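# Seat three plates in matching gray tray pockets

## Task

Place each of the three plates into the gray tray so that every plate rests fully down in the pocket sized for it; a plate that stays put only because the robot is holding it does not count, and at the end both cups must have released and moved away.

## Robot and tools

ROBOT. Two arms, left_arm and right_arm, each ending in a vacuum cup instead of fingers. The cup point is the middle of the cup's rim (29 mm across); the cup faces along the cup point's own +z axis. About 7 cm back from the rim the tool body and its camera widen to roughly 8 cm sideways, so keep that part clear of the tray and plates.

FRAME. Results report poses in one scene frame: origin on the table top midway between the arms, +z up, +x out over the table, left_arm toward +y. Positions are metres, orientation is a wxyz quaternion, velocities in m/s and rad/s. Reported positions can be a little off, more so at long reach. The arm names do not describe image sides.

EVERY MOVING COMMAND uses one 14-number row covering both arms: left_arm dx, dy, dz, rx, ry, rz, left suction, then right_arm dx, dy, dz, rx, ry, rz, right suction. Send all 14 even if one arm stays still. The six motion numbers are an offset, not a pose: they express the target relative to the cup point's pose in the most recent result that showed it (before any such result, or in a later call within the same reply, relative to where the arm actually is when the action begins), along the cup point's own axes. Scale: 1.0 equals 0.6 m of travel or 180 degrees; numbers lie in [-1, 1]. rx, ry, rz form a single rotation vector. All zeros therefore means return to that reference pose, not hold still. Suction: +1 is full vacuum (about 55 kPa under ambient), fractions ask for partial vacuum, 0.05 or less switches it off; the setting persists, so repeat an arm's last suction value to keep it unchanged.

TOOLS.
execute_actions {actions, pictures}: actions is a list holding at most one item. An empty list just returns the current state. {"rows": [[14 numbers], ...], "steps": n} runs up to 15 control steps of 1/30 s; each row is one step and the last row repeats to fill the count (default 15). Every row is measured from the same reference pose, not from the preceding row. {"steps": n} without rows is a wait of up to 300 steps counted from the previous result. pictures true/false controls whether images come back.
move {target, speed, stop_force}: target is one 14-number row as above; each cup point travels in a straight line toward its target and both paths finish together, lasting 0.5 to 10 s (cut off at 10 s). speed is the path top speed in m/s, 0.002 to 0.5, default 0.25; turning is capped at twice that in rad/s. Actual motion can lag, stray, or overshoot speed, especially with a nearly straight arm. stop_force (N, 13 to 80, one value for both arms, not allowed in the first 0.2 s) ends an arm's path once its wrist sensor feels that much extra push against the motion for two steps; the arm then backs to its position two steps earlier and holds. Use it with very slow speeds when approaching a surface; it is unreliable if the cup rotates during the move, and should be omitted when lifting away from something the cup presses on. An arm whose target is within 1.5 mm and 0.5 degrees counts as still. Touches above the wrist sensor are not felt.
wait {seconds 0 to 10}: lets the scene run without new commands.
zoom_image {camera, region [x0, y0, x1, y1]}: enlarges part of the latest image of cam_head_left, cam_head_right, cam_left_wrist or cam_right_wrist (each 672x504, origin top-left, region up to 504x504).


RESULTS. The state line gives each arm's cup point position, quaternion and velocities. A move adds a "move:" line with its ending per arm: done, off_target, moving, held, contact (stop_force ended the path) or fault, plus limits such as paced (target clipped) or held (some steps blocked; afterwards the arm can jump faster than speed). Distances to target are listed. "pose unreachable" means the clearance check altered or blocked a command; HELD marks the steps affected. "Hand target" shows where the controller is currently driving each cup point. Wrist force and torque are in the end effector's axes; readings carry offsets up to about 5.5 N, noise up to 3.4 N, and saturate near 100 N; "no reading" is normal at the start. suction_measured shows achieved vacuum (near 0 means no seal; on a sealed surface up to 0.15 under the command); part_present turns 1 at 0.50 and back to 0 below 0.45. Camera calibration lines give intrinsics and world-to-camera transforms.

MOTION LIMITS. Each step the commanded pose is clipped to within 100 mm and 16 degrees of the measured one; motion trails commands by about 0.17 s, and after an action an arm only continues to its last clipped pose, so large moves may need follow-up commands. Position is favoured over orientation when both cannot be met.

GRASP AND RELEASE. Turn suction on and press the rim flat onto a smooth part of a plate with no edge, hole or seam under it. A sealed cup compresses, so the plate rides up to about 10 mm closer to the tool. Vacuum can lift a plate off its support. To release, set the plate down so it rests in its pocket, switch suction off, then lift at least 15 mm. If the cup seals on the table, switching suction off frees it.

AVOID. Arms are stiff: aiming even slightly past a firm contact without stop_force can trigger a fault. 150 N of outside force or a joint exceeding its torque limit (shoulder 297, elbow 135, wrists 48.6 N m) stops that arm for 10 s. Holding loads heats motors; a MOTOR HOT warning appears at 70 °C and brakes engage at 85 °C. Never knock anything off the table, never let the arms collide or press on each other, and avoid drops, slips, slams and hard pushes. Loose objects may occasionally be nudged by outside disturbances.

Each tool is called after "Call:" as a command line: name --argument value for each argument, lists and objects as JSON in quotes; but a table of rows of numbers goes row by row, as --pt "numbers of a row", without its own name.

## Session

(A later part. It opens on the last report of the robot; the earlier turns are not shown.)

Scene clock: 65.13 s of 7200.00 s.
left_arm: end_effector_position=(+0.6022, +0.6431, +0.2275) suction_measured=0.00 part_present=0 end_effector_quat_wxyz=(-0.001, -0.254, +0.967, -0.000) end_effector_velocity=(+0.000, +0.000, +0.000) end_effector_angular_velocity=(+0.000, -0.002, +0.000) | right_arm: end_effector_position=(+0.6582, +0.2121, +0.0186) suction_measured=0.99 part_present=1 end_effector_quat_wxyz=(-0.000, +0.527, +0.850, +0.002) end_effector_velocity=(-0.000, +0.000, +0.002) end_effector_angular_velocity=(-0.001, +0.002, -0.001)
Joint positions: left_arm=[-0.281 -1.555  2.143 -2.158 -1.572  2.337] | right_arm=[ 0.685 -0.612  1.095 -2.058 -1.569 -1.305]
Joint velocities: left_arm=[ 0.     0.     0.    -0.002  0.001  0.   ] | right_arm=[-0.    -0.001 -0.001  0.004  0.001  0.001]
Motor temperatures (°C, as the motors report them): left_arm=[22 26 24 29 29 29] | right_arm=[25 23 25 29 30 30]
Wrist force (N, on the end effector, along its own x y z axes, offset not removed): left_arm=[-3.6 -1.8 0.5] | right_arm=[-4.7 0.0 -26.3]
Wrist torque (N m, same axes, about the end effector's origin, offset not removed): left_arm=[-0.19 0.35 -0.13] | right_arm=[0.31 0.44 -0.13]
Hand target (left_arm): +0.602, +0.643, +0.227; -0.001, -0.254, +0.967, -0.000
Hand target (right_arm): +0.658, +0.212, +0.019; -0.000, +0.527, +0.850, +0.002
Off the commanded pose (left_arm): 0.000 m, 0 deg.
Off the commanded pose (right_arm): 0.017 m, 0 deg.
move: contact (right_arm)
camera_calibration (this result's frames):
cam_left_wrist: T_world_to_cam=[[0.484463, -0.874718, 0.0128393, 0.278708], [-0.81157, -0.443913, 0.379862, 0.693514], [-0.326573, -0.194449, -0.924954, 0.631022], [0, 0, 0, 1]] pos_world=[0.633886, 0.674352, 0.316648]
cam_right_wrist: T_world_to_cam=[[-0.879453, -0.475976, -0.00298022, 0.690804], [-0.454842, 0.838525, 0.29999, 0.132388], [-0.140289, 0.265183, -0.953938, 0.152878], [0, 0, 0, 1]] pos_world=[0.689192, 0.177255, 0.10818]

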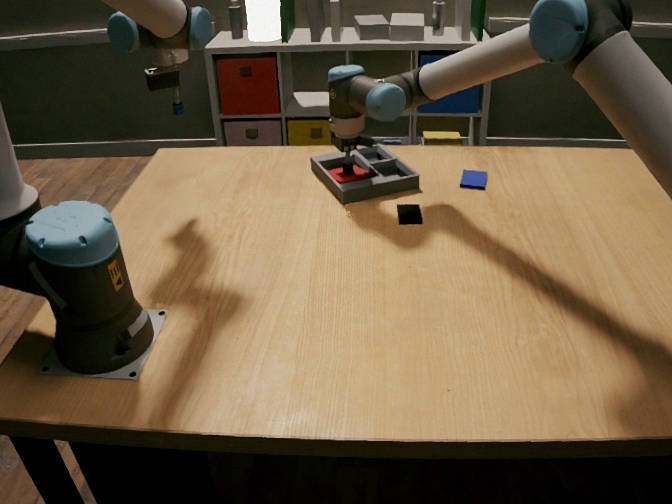

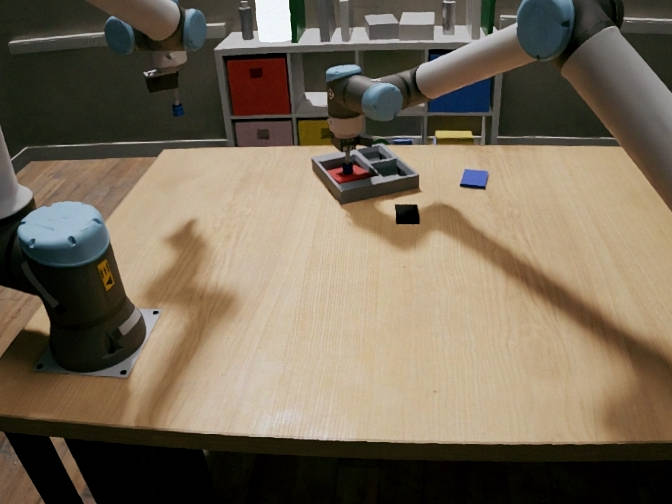

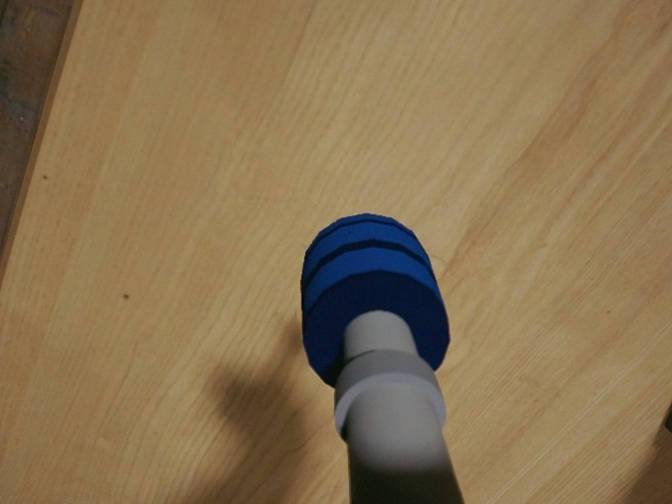

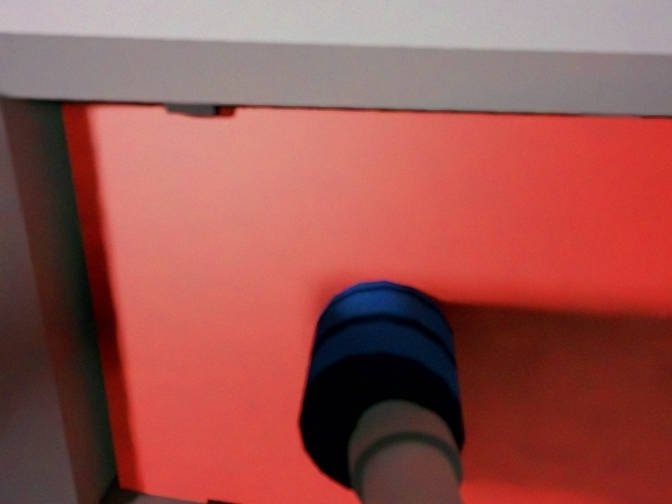

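Left end is down; press the right end (−cup y).

Call:
execute_actions --actions '[{"rows":[[0,0,0,0,0,0,0,0,0,-0.003,0,0,0,0]],"steps":10}]' --pictures false

Call:
move --target '[0,0,0,0,0,0,0,0,0,-0.04,0,0,0,0]' --speed 0.05

Call:
move --target '[0,0,0,0,0,0,0,0,-0.075,0,0,0,0,0]' --speed 0.08

Call:
move --target '[0,0,0,0,0,0,0,0,0,0.066,0,0,0,0]' --speed 0.01 --stop_force 25

Scene clock: 68.67 s of 7200.00 s.
left_arm: end_effector_position=(+0.6022, +0.6431, +0.2275) suction_measured=0.00 part_present=0 end_effector_quat_wxyz=(-0.001, -0.254, +0.967, -0.000) end_effector_velocity=(+0.001, +0.000, +0.001) end_effector_angular_velocity=(-0.000, -0.004, +0.000) | right_arm: end_effector_position=(+0.6581, +0.2121, +0.0202) suction_measured=0.00 part_present=0 end_effector_quat_wxyz=(-0.000, +0.527, +0.850, +0.002) end_effector_velocity=(-0.000, -0.000, +0.001) end_effector_angular_velocity=(+0.000, +0.002, -0.001)
Joint positions: left_arm=[-0.281 -1.555  2.143 -2.158 -1.572  2.337] | right_arm=[ 0.685 -0.613  1.095 -2.056 -1.569 -1.305]
Joint velocities: left_arm=[ 0.    -0.    -0.    -0.003  0.001  0.   ] | right_arm=[-0.    -0.001  0.     0.001  0.001  0.001]
Motor temperatures (°C, as the motors report them): left_arm=[22 26 24 29 29 29] | right_arm=[25 23 25 29 30 30]
Wrist force (N, on the end effector, along its own x y z axes, offset not removed): left_arm=[-5.5 -4.0 0.0] | right_arm=[-3.3 4.5 -10.4]
Wrist torque (N m, same axes, about the end effector's origin, offset not removed): left_arm=[-0.46 0.52 -0.09] | right_arm=[0.09 0.50 -0.16]
Hand target (left_arm): +0.602, +0.643, +0.227; -0.001, -0.254, +0.967, -0.000
Hand target (right_arm): +0.658, +0.212, +0.020; -0.000, +0.527, +0.850, +0.002
Off the commanded pose (left_arm): 0.000 m, 0 deg.
Off the commanded pose (right_arm): 0.000 m, 0 deg.
Steps of this call (steps 1 to 96: nothing new was sent; steps 97 to 106: all 10 steps of this action). Readings (end_effector_position | what the end effector reports):
97: left_arm (+0.6022, +0.6431, +0.2275) | right_arm (+0.6582, +0.2121, +0.0191) | left_arm suction_measured=0.00 part_present=0 | right_arm suction_measured=0.20 part_present=0
98: left_arm (+0.6022, +0.6431, +0.2275) | right_arm (+0.6582, +0.2122, +0.0194) | left_arm suction_measured=0.00 part_present=0 | right_arm suction_measured=0.00 part_present=0
100: left_arm (+0.6022, +0.6431, +0.2275) | right_arm (+0.6582, +0.2121, +0.0198) | left_arm suction_measured=0.00 part_present=0 | right_arm suction_measured=0.00 part_present=0
104: left_arm (+0.6022, +0.6431, +0.2275) | right_arm (+0.6581, +0.2121, +0.0201) | left_arm suction_measured=0.00 part_present=0 | right_arm suction_measured=0.00 part_present=0
106: the state above

Scene clock: 69.77 s of 7200.00 s.
left_arm: end_effector_position=(+0.6022, +0.6431, +0.2275) suction_measured=0.00 part_present=0 end_effector_quat_wxyz=(-0.001, -0.254, +0.967, -0.000) end_effector_velocity=(-0.000, -0.000, +0.000) end_effector_angular_velocity=(-0.000, +0.000, -0.000) | right_arm: end_effector_position=(+0.6581, +0.2121, +0.0441) suction_measured=0.00 part_present=0 end_effector_quat_wxyz=(-0.000, +0.527, +0.850, +0.002) end_effector_velocity=(-0.000, -0.000, +0.002) end_effector_angular_velocity=(-0.001, +0.000, +0.000)
Joint positions: left_arm=[-0.281 -1.555  2.143 -2.158 -1.572  2.337] | right_arm=[ 0.685 -0.633  1.087 -2.029 -1.569 -1.305]
Joint velocities: left_arm=[-0.    -0.001  0.     0.001 -0.     0.   ] | right_arm=[ 0.    -0.002 -0.     0.003 -0.001  0.   ]
Motor temperatures (°C, as the motors report them): left_arm=[22 26 24 29 29 29] | right_arm=[25 23 25 29 30 30]
Wrist force (N, on the end effector, along its own x y z axes, offset not removed): left_arm=[-4.0 -1.1 2.6] | right_arm=[-2.0 0.1 0.1]
Wrist torque (N m, same axes, about the end effector's origin, offset not removed): left_arm=[-0.09 0.47 -0.14] | right_arm=[0.07 0.42 -0.15]
Hand target (left_arm): +0.602, +0.643, +0.227; -0.001, -0.254, +0.967, -0.000
Hand target (right_arm): +0.658, +0.212, +0.044; -0.000, +0.527, +0.850, +0.002
Off the commanded pose (left_arm): 0.000 m, 0 deg.
Off the commanded pose (right_arm): 0.000 m, 0 deg.
move: done
camera_calibration (this result's frames):
cam_left_wrist: T_world_to_cam=[[0.484463, -0.874718, 0.012839, 0.278708], [-0.81157, -0.443913, 0.379862, 0.693514], [-0.326573, -0.194449, -0.924954, 0.631022], [0, 0, 0, 1]] pos_world=[0.633886, 0.674352, 0.316648]
cam_right_wrist: T_world_to_cam=[[-0.879453, -0.475976, -0.00291416, 0.690815], [-0.454827, 0.838539, 0.299975, 0.124739], [-0.140338, 0.26514, -0.953943, 0.17725], [0, 0, 0, 1]] pos_world=[0.689149, 0.177217, 0.133681]

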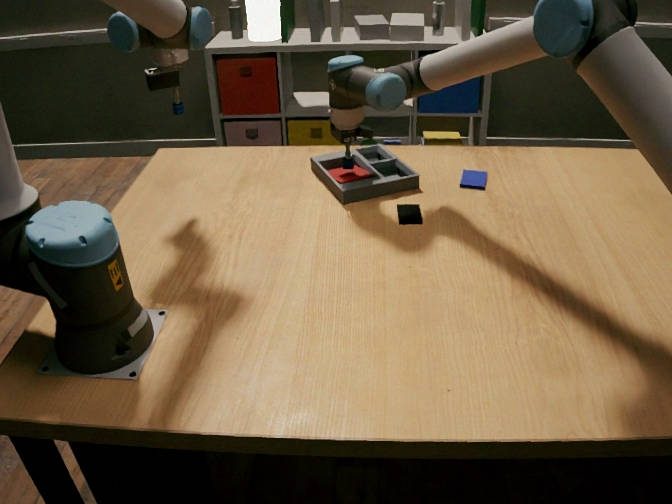

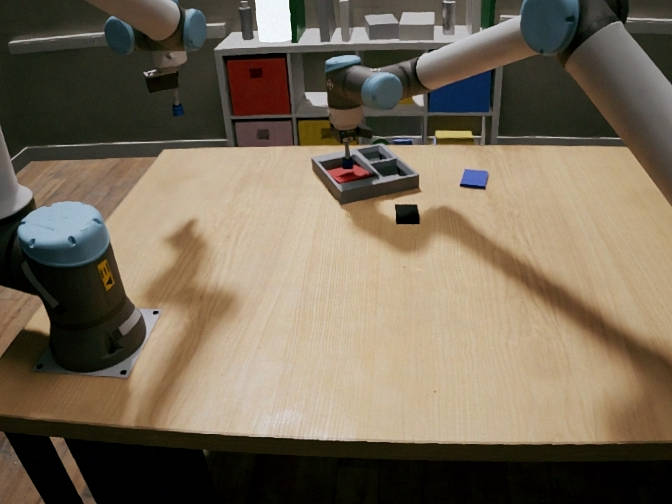

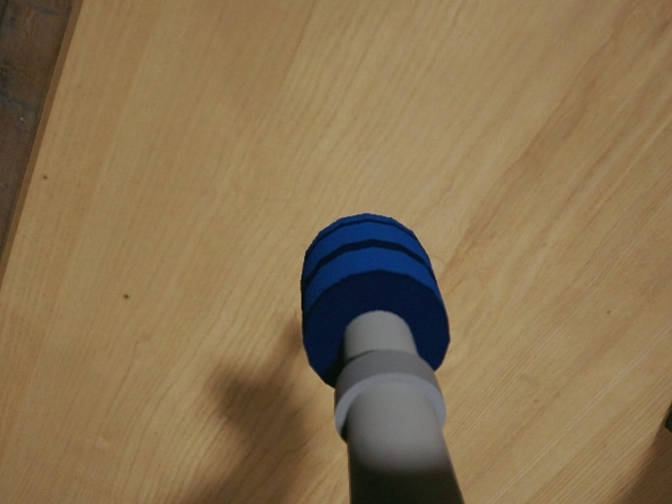

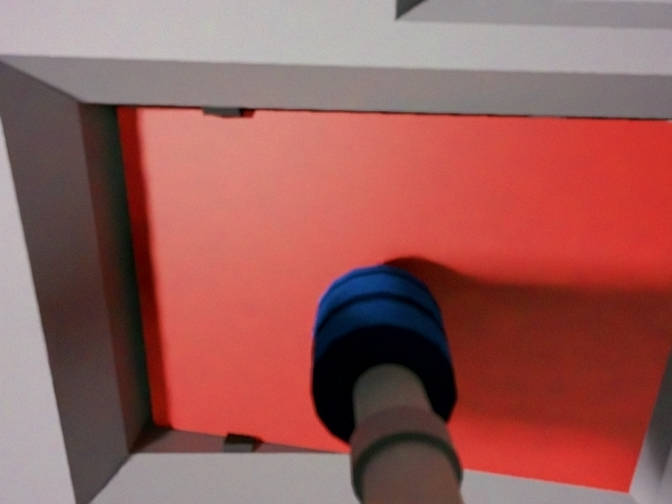

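Scene clock: 70.77 s of 7200.00 s.
left_arm: end_effector_position=(+0.6022, +0.6431, +0.2275) suction_measured=0.00 part_present=0 end_effector_quat_wxyz=(-0.001, -0.254, +0.967, -0.000) end_effector_velocity=(-0.000, -0.000, +0.000) end_effector_angular_velocity=(-0.000, +0.000, -0.001) | right_arm: end_effector_position=(+0.6180, +0.1923, +0.0440) suction_measured=0.00 part_present=0 end_effector_quat_wxyz=(-0.000, +0.527, +0.850, +0.002) end_effector_velocity=(-0.003, -0.002, -0.001) end_effector_angular_velocity=(-0.001, +0.001, +0.000)
Joint positions: left_arm=[-0.281 -1.555  2.143 -2.158 -1.572  2.337] | right_arm=[ 0.696 -0.698  1.214 -2.091 -1.569 -1.295]
Joint velocities: left_arm=[-0.001 -0.    -0.     0.001 -0.    -0.   ] | right_arm=[ 0.001 -0.004  0.009 -0.004 -0.     0.001]
Motor temperatures (°C, as the motors report them): left_arm=[22 26 24 29 29 29] | right_arm=[25 23 25 29 30 30]
Wrist force (N, on the end effector, along its own x y z axes, offset not removed): left_arm=[-6.5 0.8 -1.9] | right_arm=[-3.0 -0.7 1.2]
Wrist torque (N m, same axes, about the end effector's origin, offset not removed): left_arm=[0.20 0.68 -0.11] | right_arm=[-0.07 0.50 -0.22]
Hand target (left_arm): +0.602, +0.643, +0.227; -0.001, -0.254, +0.967, -0.000
Hand target (right_arm): +0.618, +0.192, +0.044; -0.000, +0.527, +0.850, +0.002
Off the commanded pose (left_arm): 0.000 m, 0 deg.
Off the commanded pose (right_arm): 0.000 m, 0 deg.
move: done
camera_calibration (this result's frames):
cam_left_wrist: T_world_to_cam=[[0.484463, -0.874718, 0.0128393, 0.278708], [-0.81157, -0.443913, 0.379862, 0.693514], [-0.326573, -0.194449, -0.924954, 0.631022], [0, 0, 0, 1]] pos_world=[0.633886, 0.674352, 0.316648]
cam_right_wrist: T_world_to_cam=[[-0.879454, -0.475976, -0.00282525, 0.646144], [-0.454799, 0.838546, 0.299996, 0.123092], [-0.140422, 0.265118, -0.953936, 0.176851], [0, 0, 0, 1]] pos_world=[0.649069, 0.157444, 0.133603]

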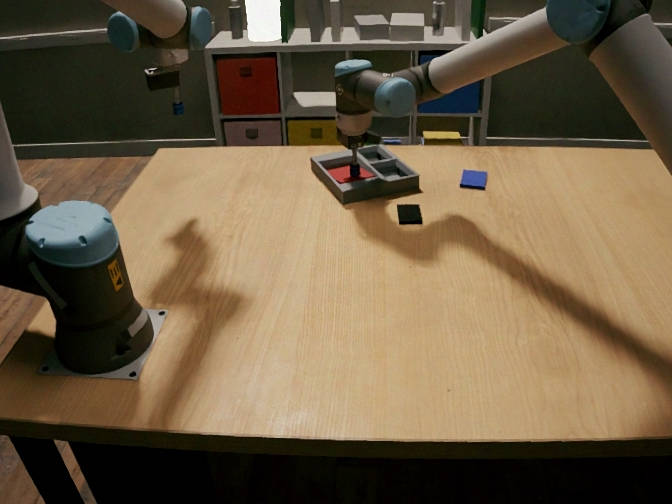

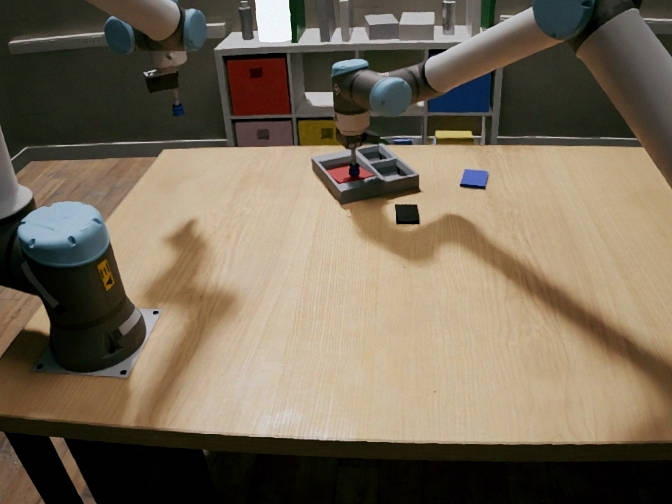

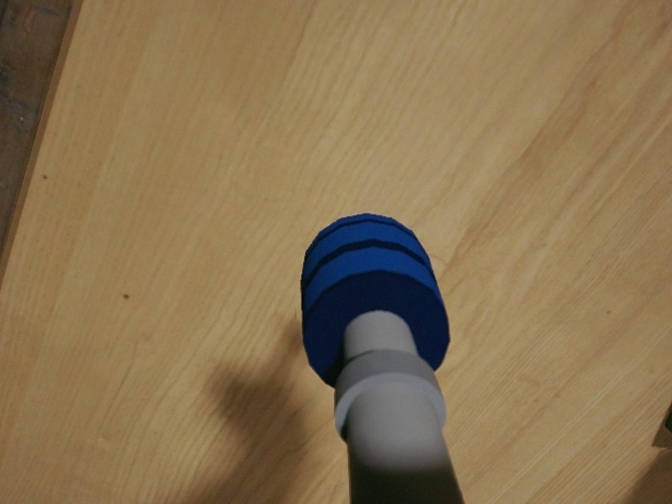

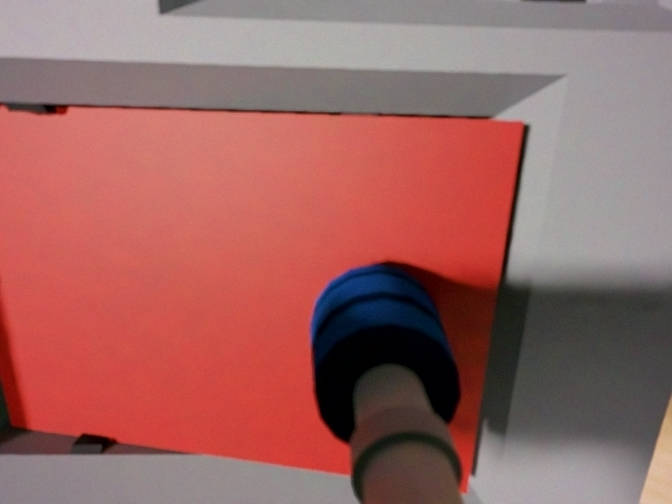

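Scene clock: 73.07 s of 7200.00 s.
left_arm: end_effector_position=(+0.6022, +0.6431, +0.2275) suction_measured=0.00 part_present=0 end_effector_quat_wxyz=(-0.001, -0.254, +0.967, -0.000) end_effector_velocity=(-0.001, +0.001, -0.001) end_effector_angular_velocity=(+0.001, +0.002, +0.001) | right_arm: end_effector_position=(+0.6180, +0.1923, +0.0247) suction_measured=0.00 part_present=0 end_effector_quat_wxyz=(-0.000, +0.527, +0.850, +0.002) end_effector_velocity=(-0.001, -0.001, +0.002) end_effector_angular_velocity=(-0.003, +0.002, -0.000)
Joint positions: left_arm=[-0.281 -1.555  2.143 -2.158 -1.572  2.337] | right_arm=[ 0.696 -0.681  1.22  -2.114 -1.569 -1.295]
Joint velocities: left_arm=[0.001 0.    0.    0.002 0.001 0.   ] | right_arm=[ 0.    -0.002  0.     0.006 -0.     0.   ]
Motor temperatures (°C, as the motors report them): left_arm=[22 26 24 29 29 29] | right_arm=[25 23 25 29 30 30]
Wrist force (N, on the end effector, along its own x y z axes, offset not removed): left_arm=[-3.3 1.2 1.9] | right_arm=[-2.5 9.9 -27.3]
Wrist torque (N m, same axes, about the end effector's origin, offset not removed): left_arm=[0.23 0.36 -0.07] | right_arm=[0.43 0.46 -0.24]
Hand target (left_arm): +0.602, +0.643, +0.227; -0.001, -0.254, +0.967, -0.000
Hand target (right_arm): +0.618, +0.192, +0.025; -0.000, +0.527, +0.850, +0.002
Off the commanded pose (left_arm): 0.000 m, 0 deg.
Off the commanded pose (right_arm): 0.020 m, 0 deg.
move: contact (right_arm)
camera_calibration (this result's frames):
cam_left_wrist: T_world_to_cam=[[0.484463, -0.874718, 0.0128392, 0.278708], [-0.81157, -0.443913, 0.379862, 0.693514], [-0.326573, -0.194449, -0.924954, 0.631022], [0, 0, 0, 1]] pos_world=[0.633886, 0.674352, 0.316648]
cam_right_wrist: T_world_to_cam=[[-0.879444, -0.475993, -0.00293264, 0.646126], [-0.454841, 0.838516, 0.300018, 0.12889], [-0.140347, 0.265183, -0.953929, 0.158355], [0, 0, 0, 1]] pos_world=[0.649081, 0.157483, 0.114285]

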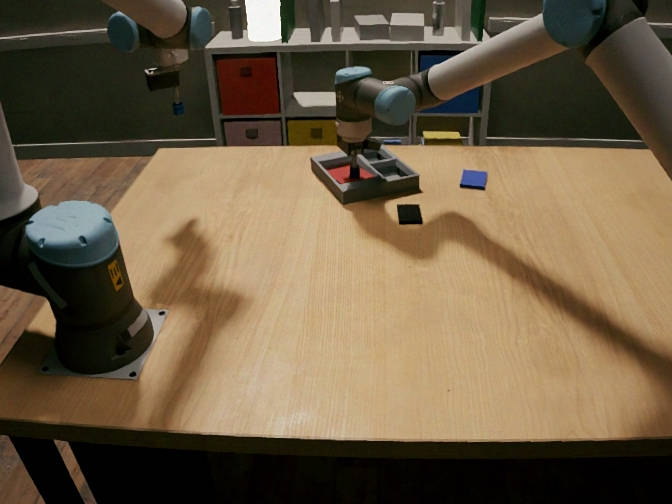

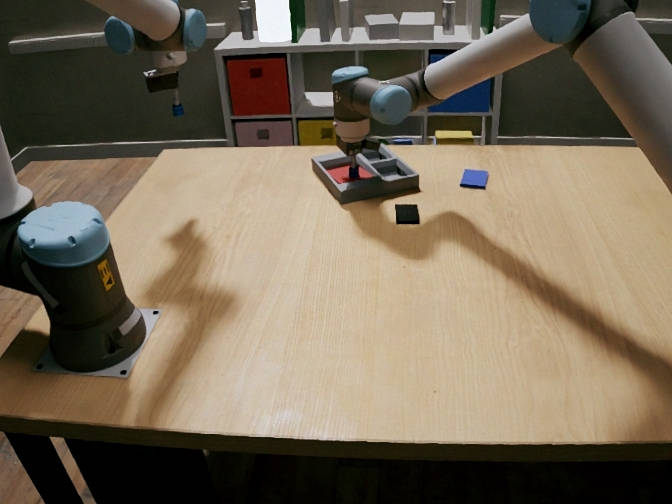

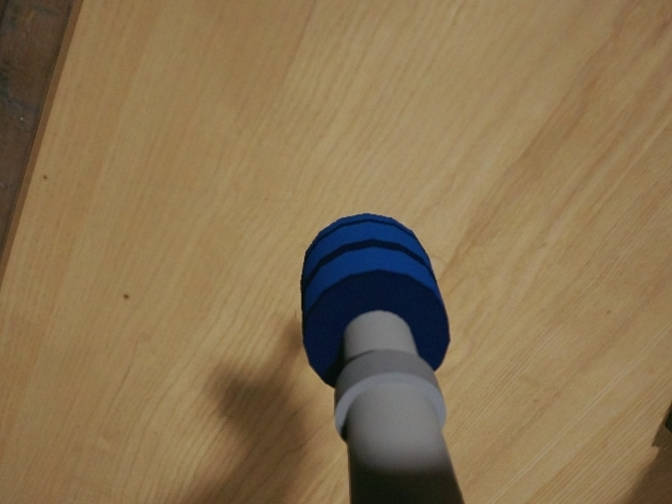

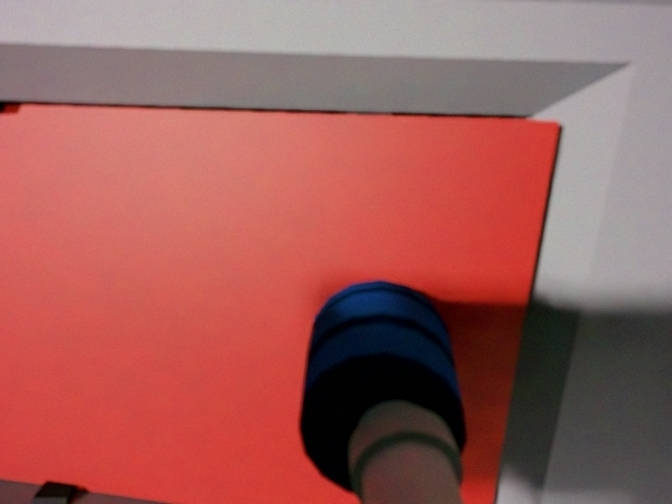

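Call:
move --target '[0,0,0,0,0,0,0,0,0.007,0.001,0,0,0,0]' --speed 0.005

Call:
move --target '[0,0,0,0,0,0,0,0,0,0.032,0,0,0,0]' --speed 0.007 --stop_force 15

Scene clock: 76.57 s of 7200.00 s.
left_arm: end_effector_position=(+0.6022, +0.6431, +0.2275) suction_measured=0.00 part_present=0 end_effector_quat_wxyz=(-0.001, -0.254, +0.967, -0.000) end_effector_velocity=(-0.000, +0.000, -0.000) end_effector_angular_velocity=(+0.002, +0.001, -0.000) | right_arm: end_effector_position=(+0.6217, +0.1942, +0.0241) suction_measured=0.00 part_present=0 end_effector_quat_wxyz=(-0.000, +0.527, +0.850, +0.002) end_effector_velocity=(+0.001, +0.001, -0.000) end_effector_angular_velocity=(-0.000, -0.000, +0.000)
Joint positions: left_arm=[-0.281 -1.555  2.143 -2.158 -1.572  2.337] | right_arm=[ 0.695 -0.675  1.209 -2.109 -1.569 -1.296]
Joint velocities: left_arm=[-0.     0.     0.     0.001  0.001  0.   ] | right_arm=[-0.     0.002 -0.003  0.001 -0.    -0.001]
Motor temperatures (°C, as the motors report them): left_arm=[22 26 24 29 29 29] | right_arm=[25 23 25 29 30 30]
Wrist force (N, on the end effector, along its own x y z axes, offset not removed): left_arm=[-5.2 -2.3 -2.2] | right_arm=[-2.2 -0.3 0.4]
Wrist torque (N m, same axes, about the end effector's origin, offset not removed): left_arm=[-0.28 0.49 -0.15] | right_arm=[0.13 0.46 -0.11]
Hand target (left_arm): +0.602, +0.643, +0.227; -0.001, -0.254, +0.967, -0.000
Hand target (right_arm): +0.622, +0.194, +0.024; -0.000, +0.527, +0.850, +0.002
Off the commanded pose (left_arm): 0.000 m, 0 deg.
Off the commanded pose (right_arm): 0.000 m, 0 deg.
move: done
camera_calibration (this result's frames):
cam_left_wrist: T_world_to_cam=[[0.484463, -0.874718, 0.0128393, 0.278708], [-0.81157, -0.443913, 0.379862, 0.693514], [-0.326573, -0.194449, -0.924954, 0.631022], [0, 0, 0, 1]] pos_world=[0.633886, 0.674352, 0.316648]
cam_right_wrist: T_world_to_cam=[[-0.879444, -0.475993, -0.0029332, 0.650203], [-0.454842, 0.838517, 0.300014, 0.129213], [-0.140345, 0.26518, -0.95393, 0.157841], [0, 0, 0, 1]] pos_world=[0.652741, 0.159289, 0.113711]

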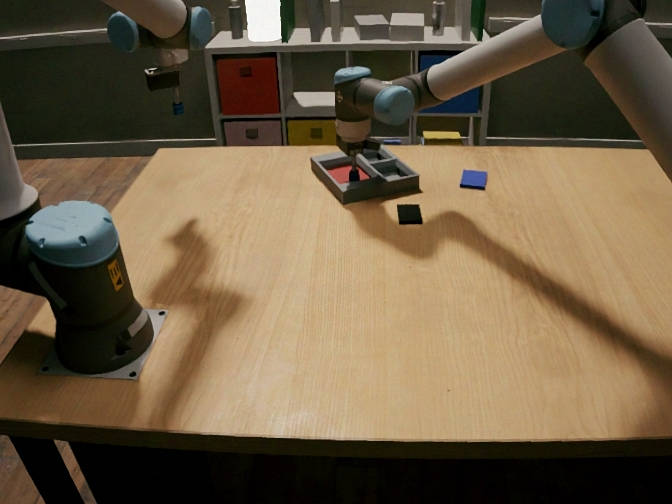

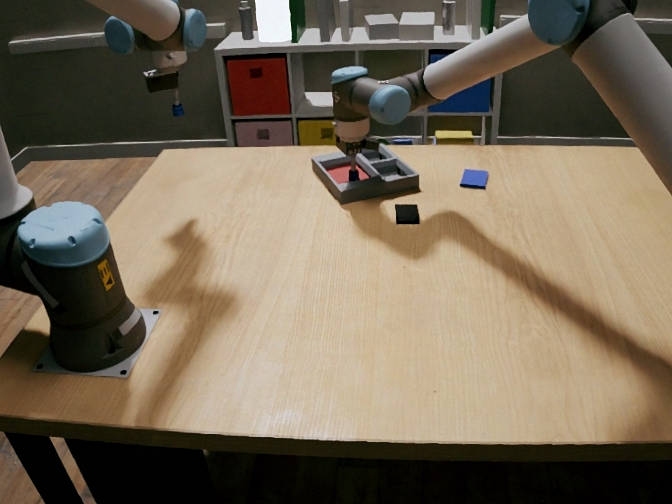

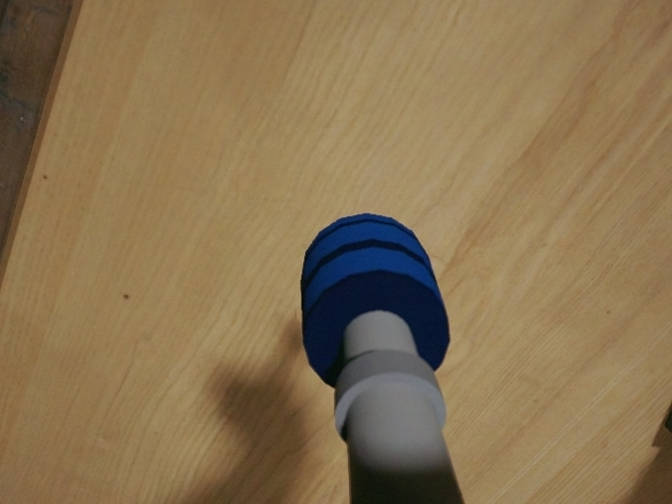

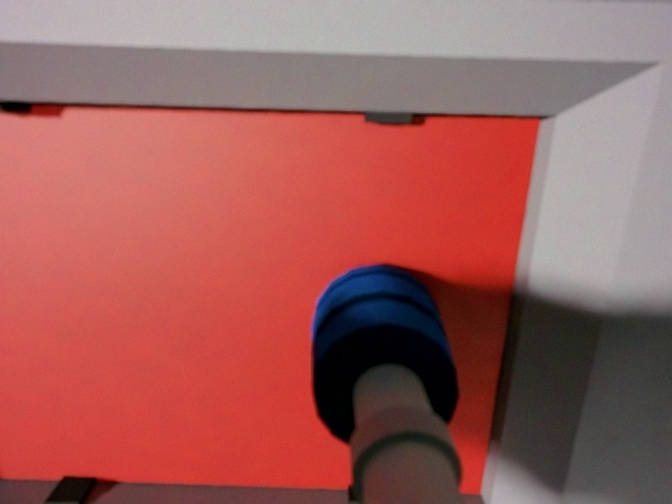

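Scene clock: 79.50 s of 7200.00 s.
left_arm: end_effector_position=(+0.6022, +0.6431, +0.2275) suction_measured=0.00 part_present=0 end_effector_quat_wxyz=(-0.001, -0.254, +0.967, -0.000) end_effector_velocity=(+0.000, +0.000, -0.001) end_effector_angular_velocity=(-0.000, +0.001, +0.000) | right_arm: end_effector_position=(+0.6218, +0.1942, +0.0063) suction_measured=0.00 part_present=0 end_effector_quat_wxyz=(-0.000, +0.527, +0.850, +0.002) end_effector_velocity=(-0.001, -0.001, +0.000) end_effector_angular_velocity=(-0.002, +0.003, -0.001)
Joint positions: left_arm=[-0.281 -1.555  2.143 -2.158 -1.572  2.337] | right_arm=[ 0.695 -0.659  1.214 -2.13  -1.569 -1.296]
Joint velocities: left_arm=[ 0.     0.001  0.    -0.    -0.001  0.   ] | right_arm=[ 0.    -0.001  0.001  0.004  0.001  0.001]
Motor temperatures (°C, as the motors report them): left_arm=[22 26 24 29 29 29] | right_arm=[25 23 25 29 30 30]
Wrist force (N, on the end effector, along its own x y z axes, offset not removed): left_arm=[-5.0 -1.4 -0.1] | right_arm=[-5.9 -8.5 -29.7]
Wrist torque (N m, same axes, about the end effector's origin, offset not removed): left_arm=[-0.17 0.57 0.00] | right_arm=[0.00 0.56 -0.16]
Hand target (left_arm): +0.602, +0.643, +0.227; -0.001, -0.254, +0.967, -0.000
Hand target (right_arm): +0.622, +0.194, +0.007; -0.000, +0.527, +0.850, +0.002
Off the commanded pose (left_arm): 0.000 m, 0 deg.
Off the commanded pose (right_arm): 0.001 m, 0 deg.
move: contact (right_arm)
camera_calibration (this result's frames):
cam_left_wrist: T_world_to_cam=[[0.484463, -0.874717, 0.0128391, 0.278708], [-0.81157, -0.443913, 0.379862, 0.693514], [-0.326573, -0.194449, -0.924954, 0.631022], [0, 0, 0, 1]] pos_world=[0.633886, 0.674352, 0.316648]
cam_right_wrist: T_world_to_cam=[[-0.879444, -0.475993, -0.00308639, 0.650232], [-0.454878, 0.838485, 0.300049, 0.134586], [-0.140234, 0.26528, -0.953919, 0.140723], [0, 0, 0, 1]] pos_world=[0.652797, 0.159326, 0.0958627]

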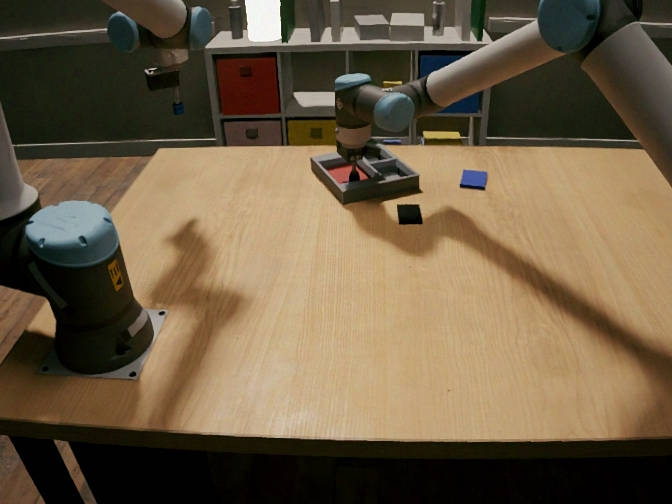

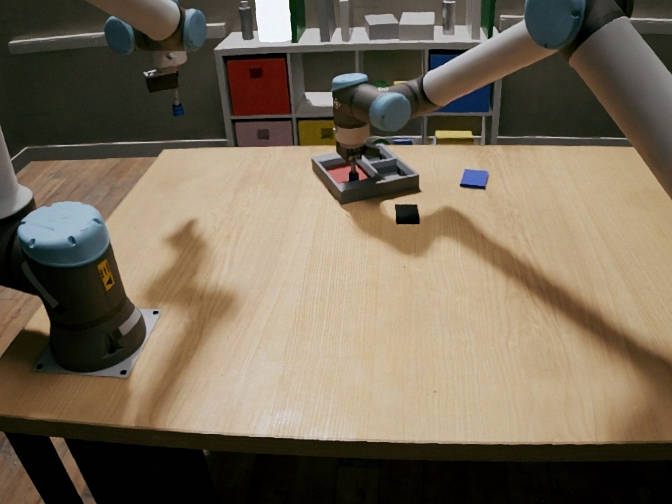

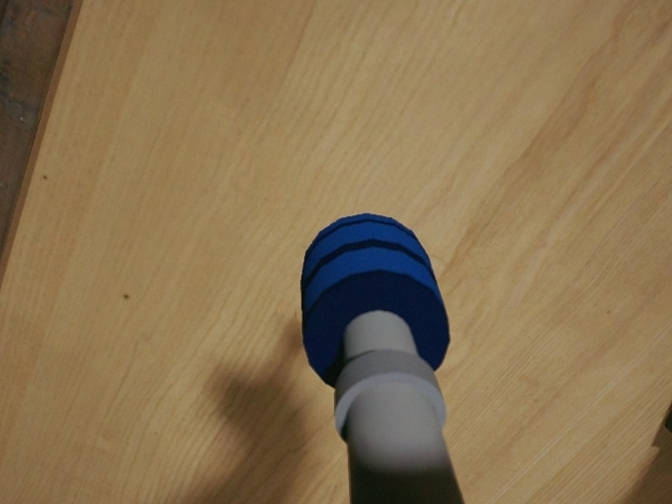

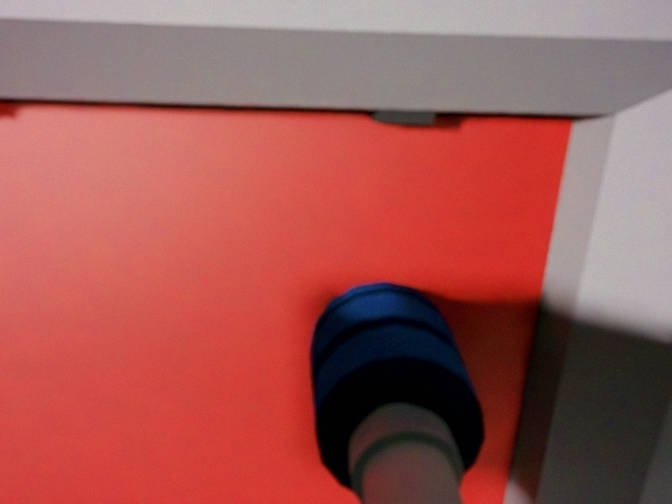

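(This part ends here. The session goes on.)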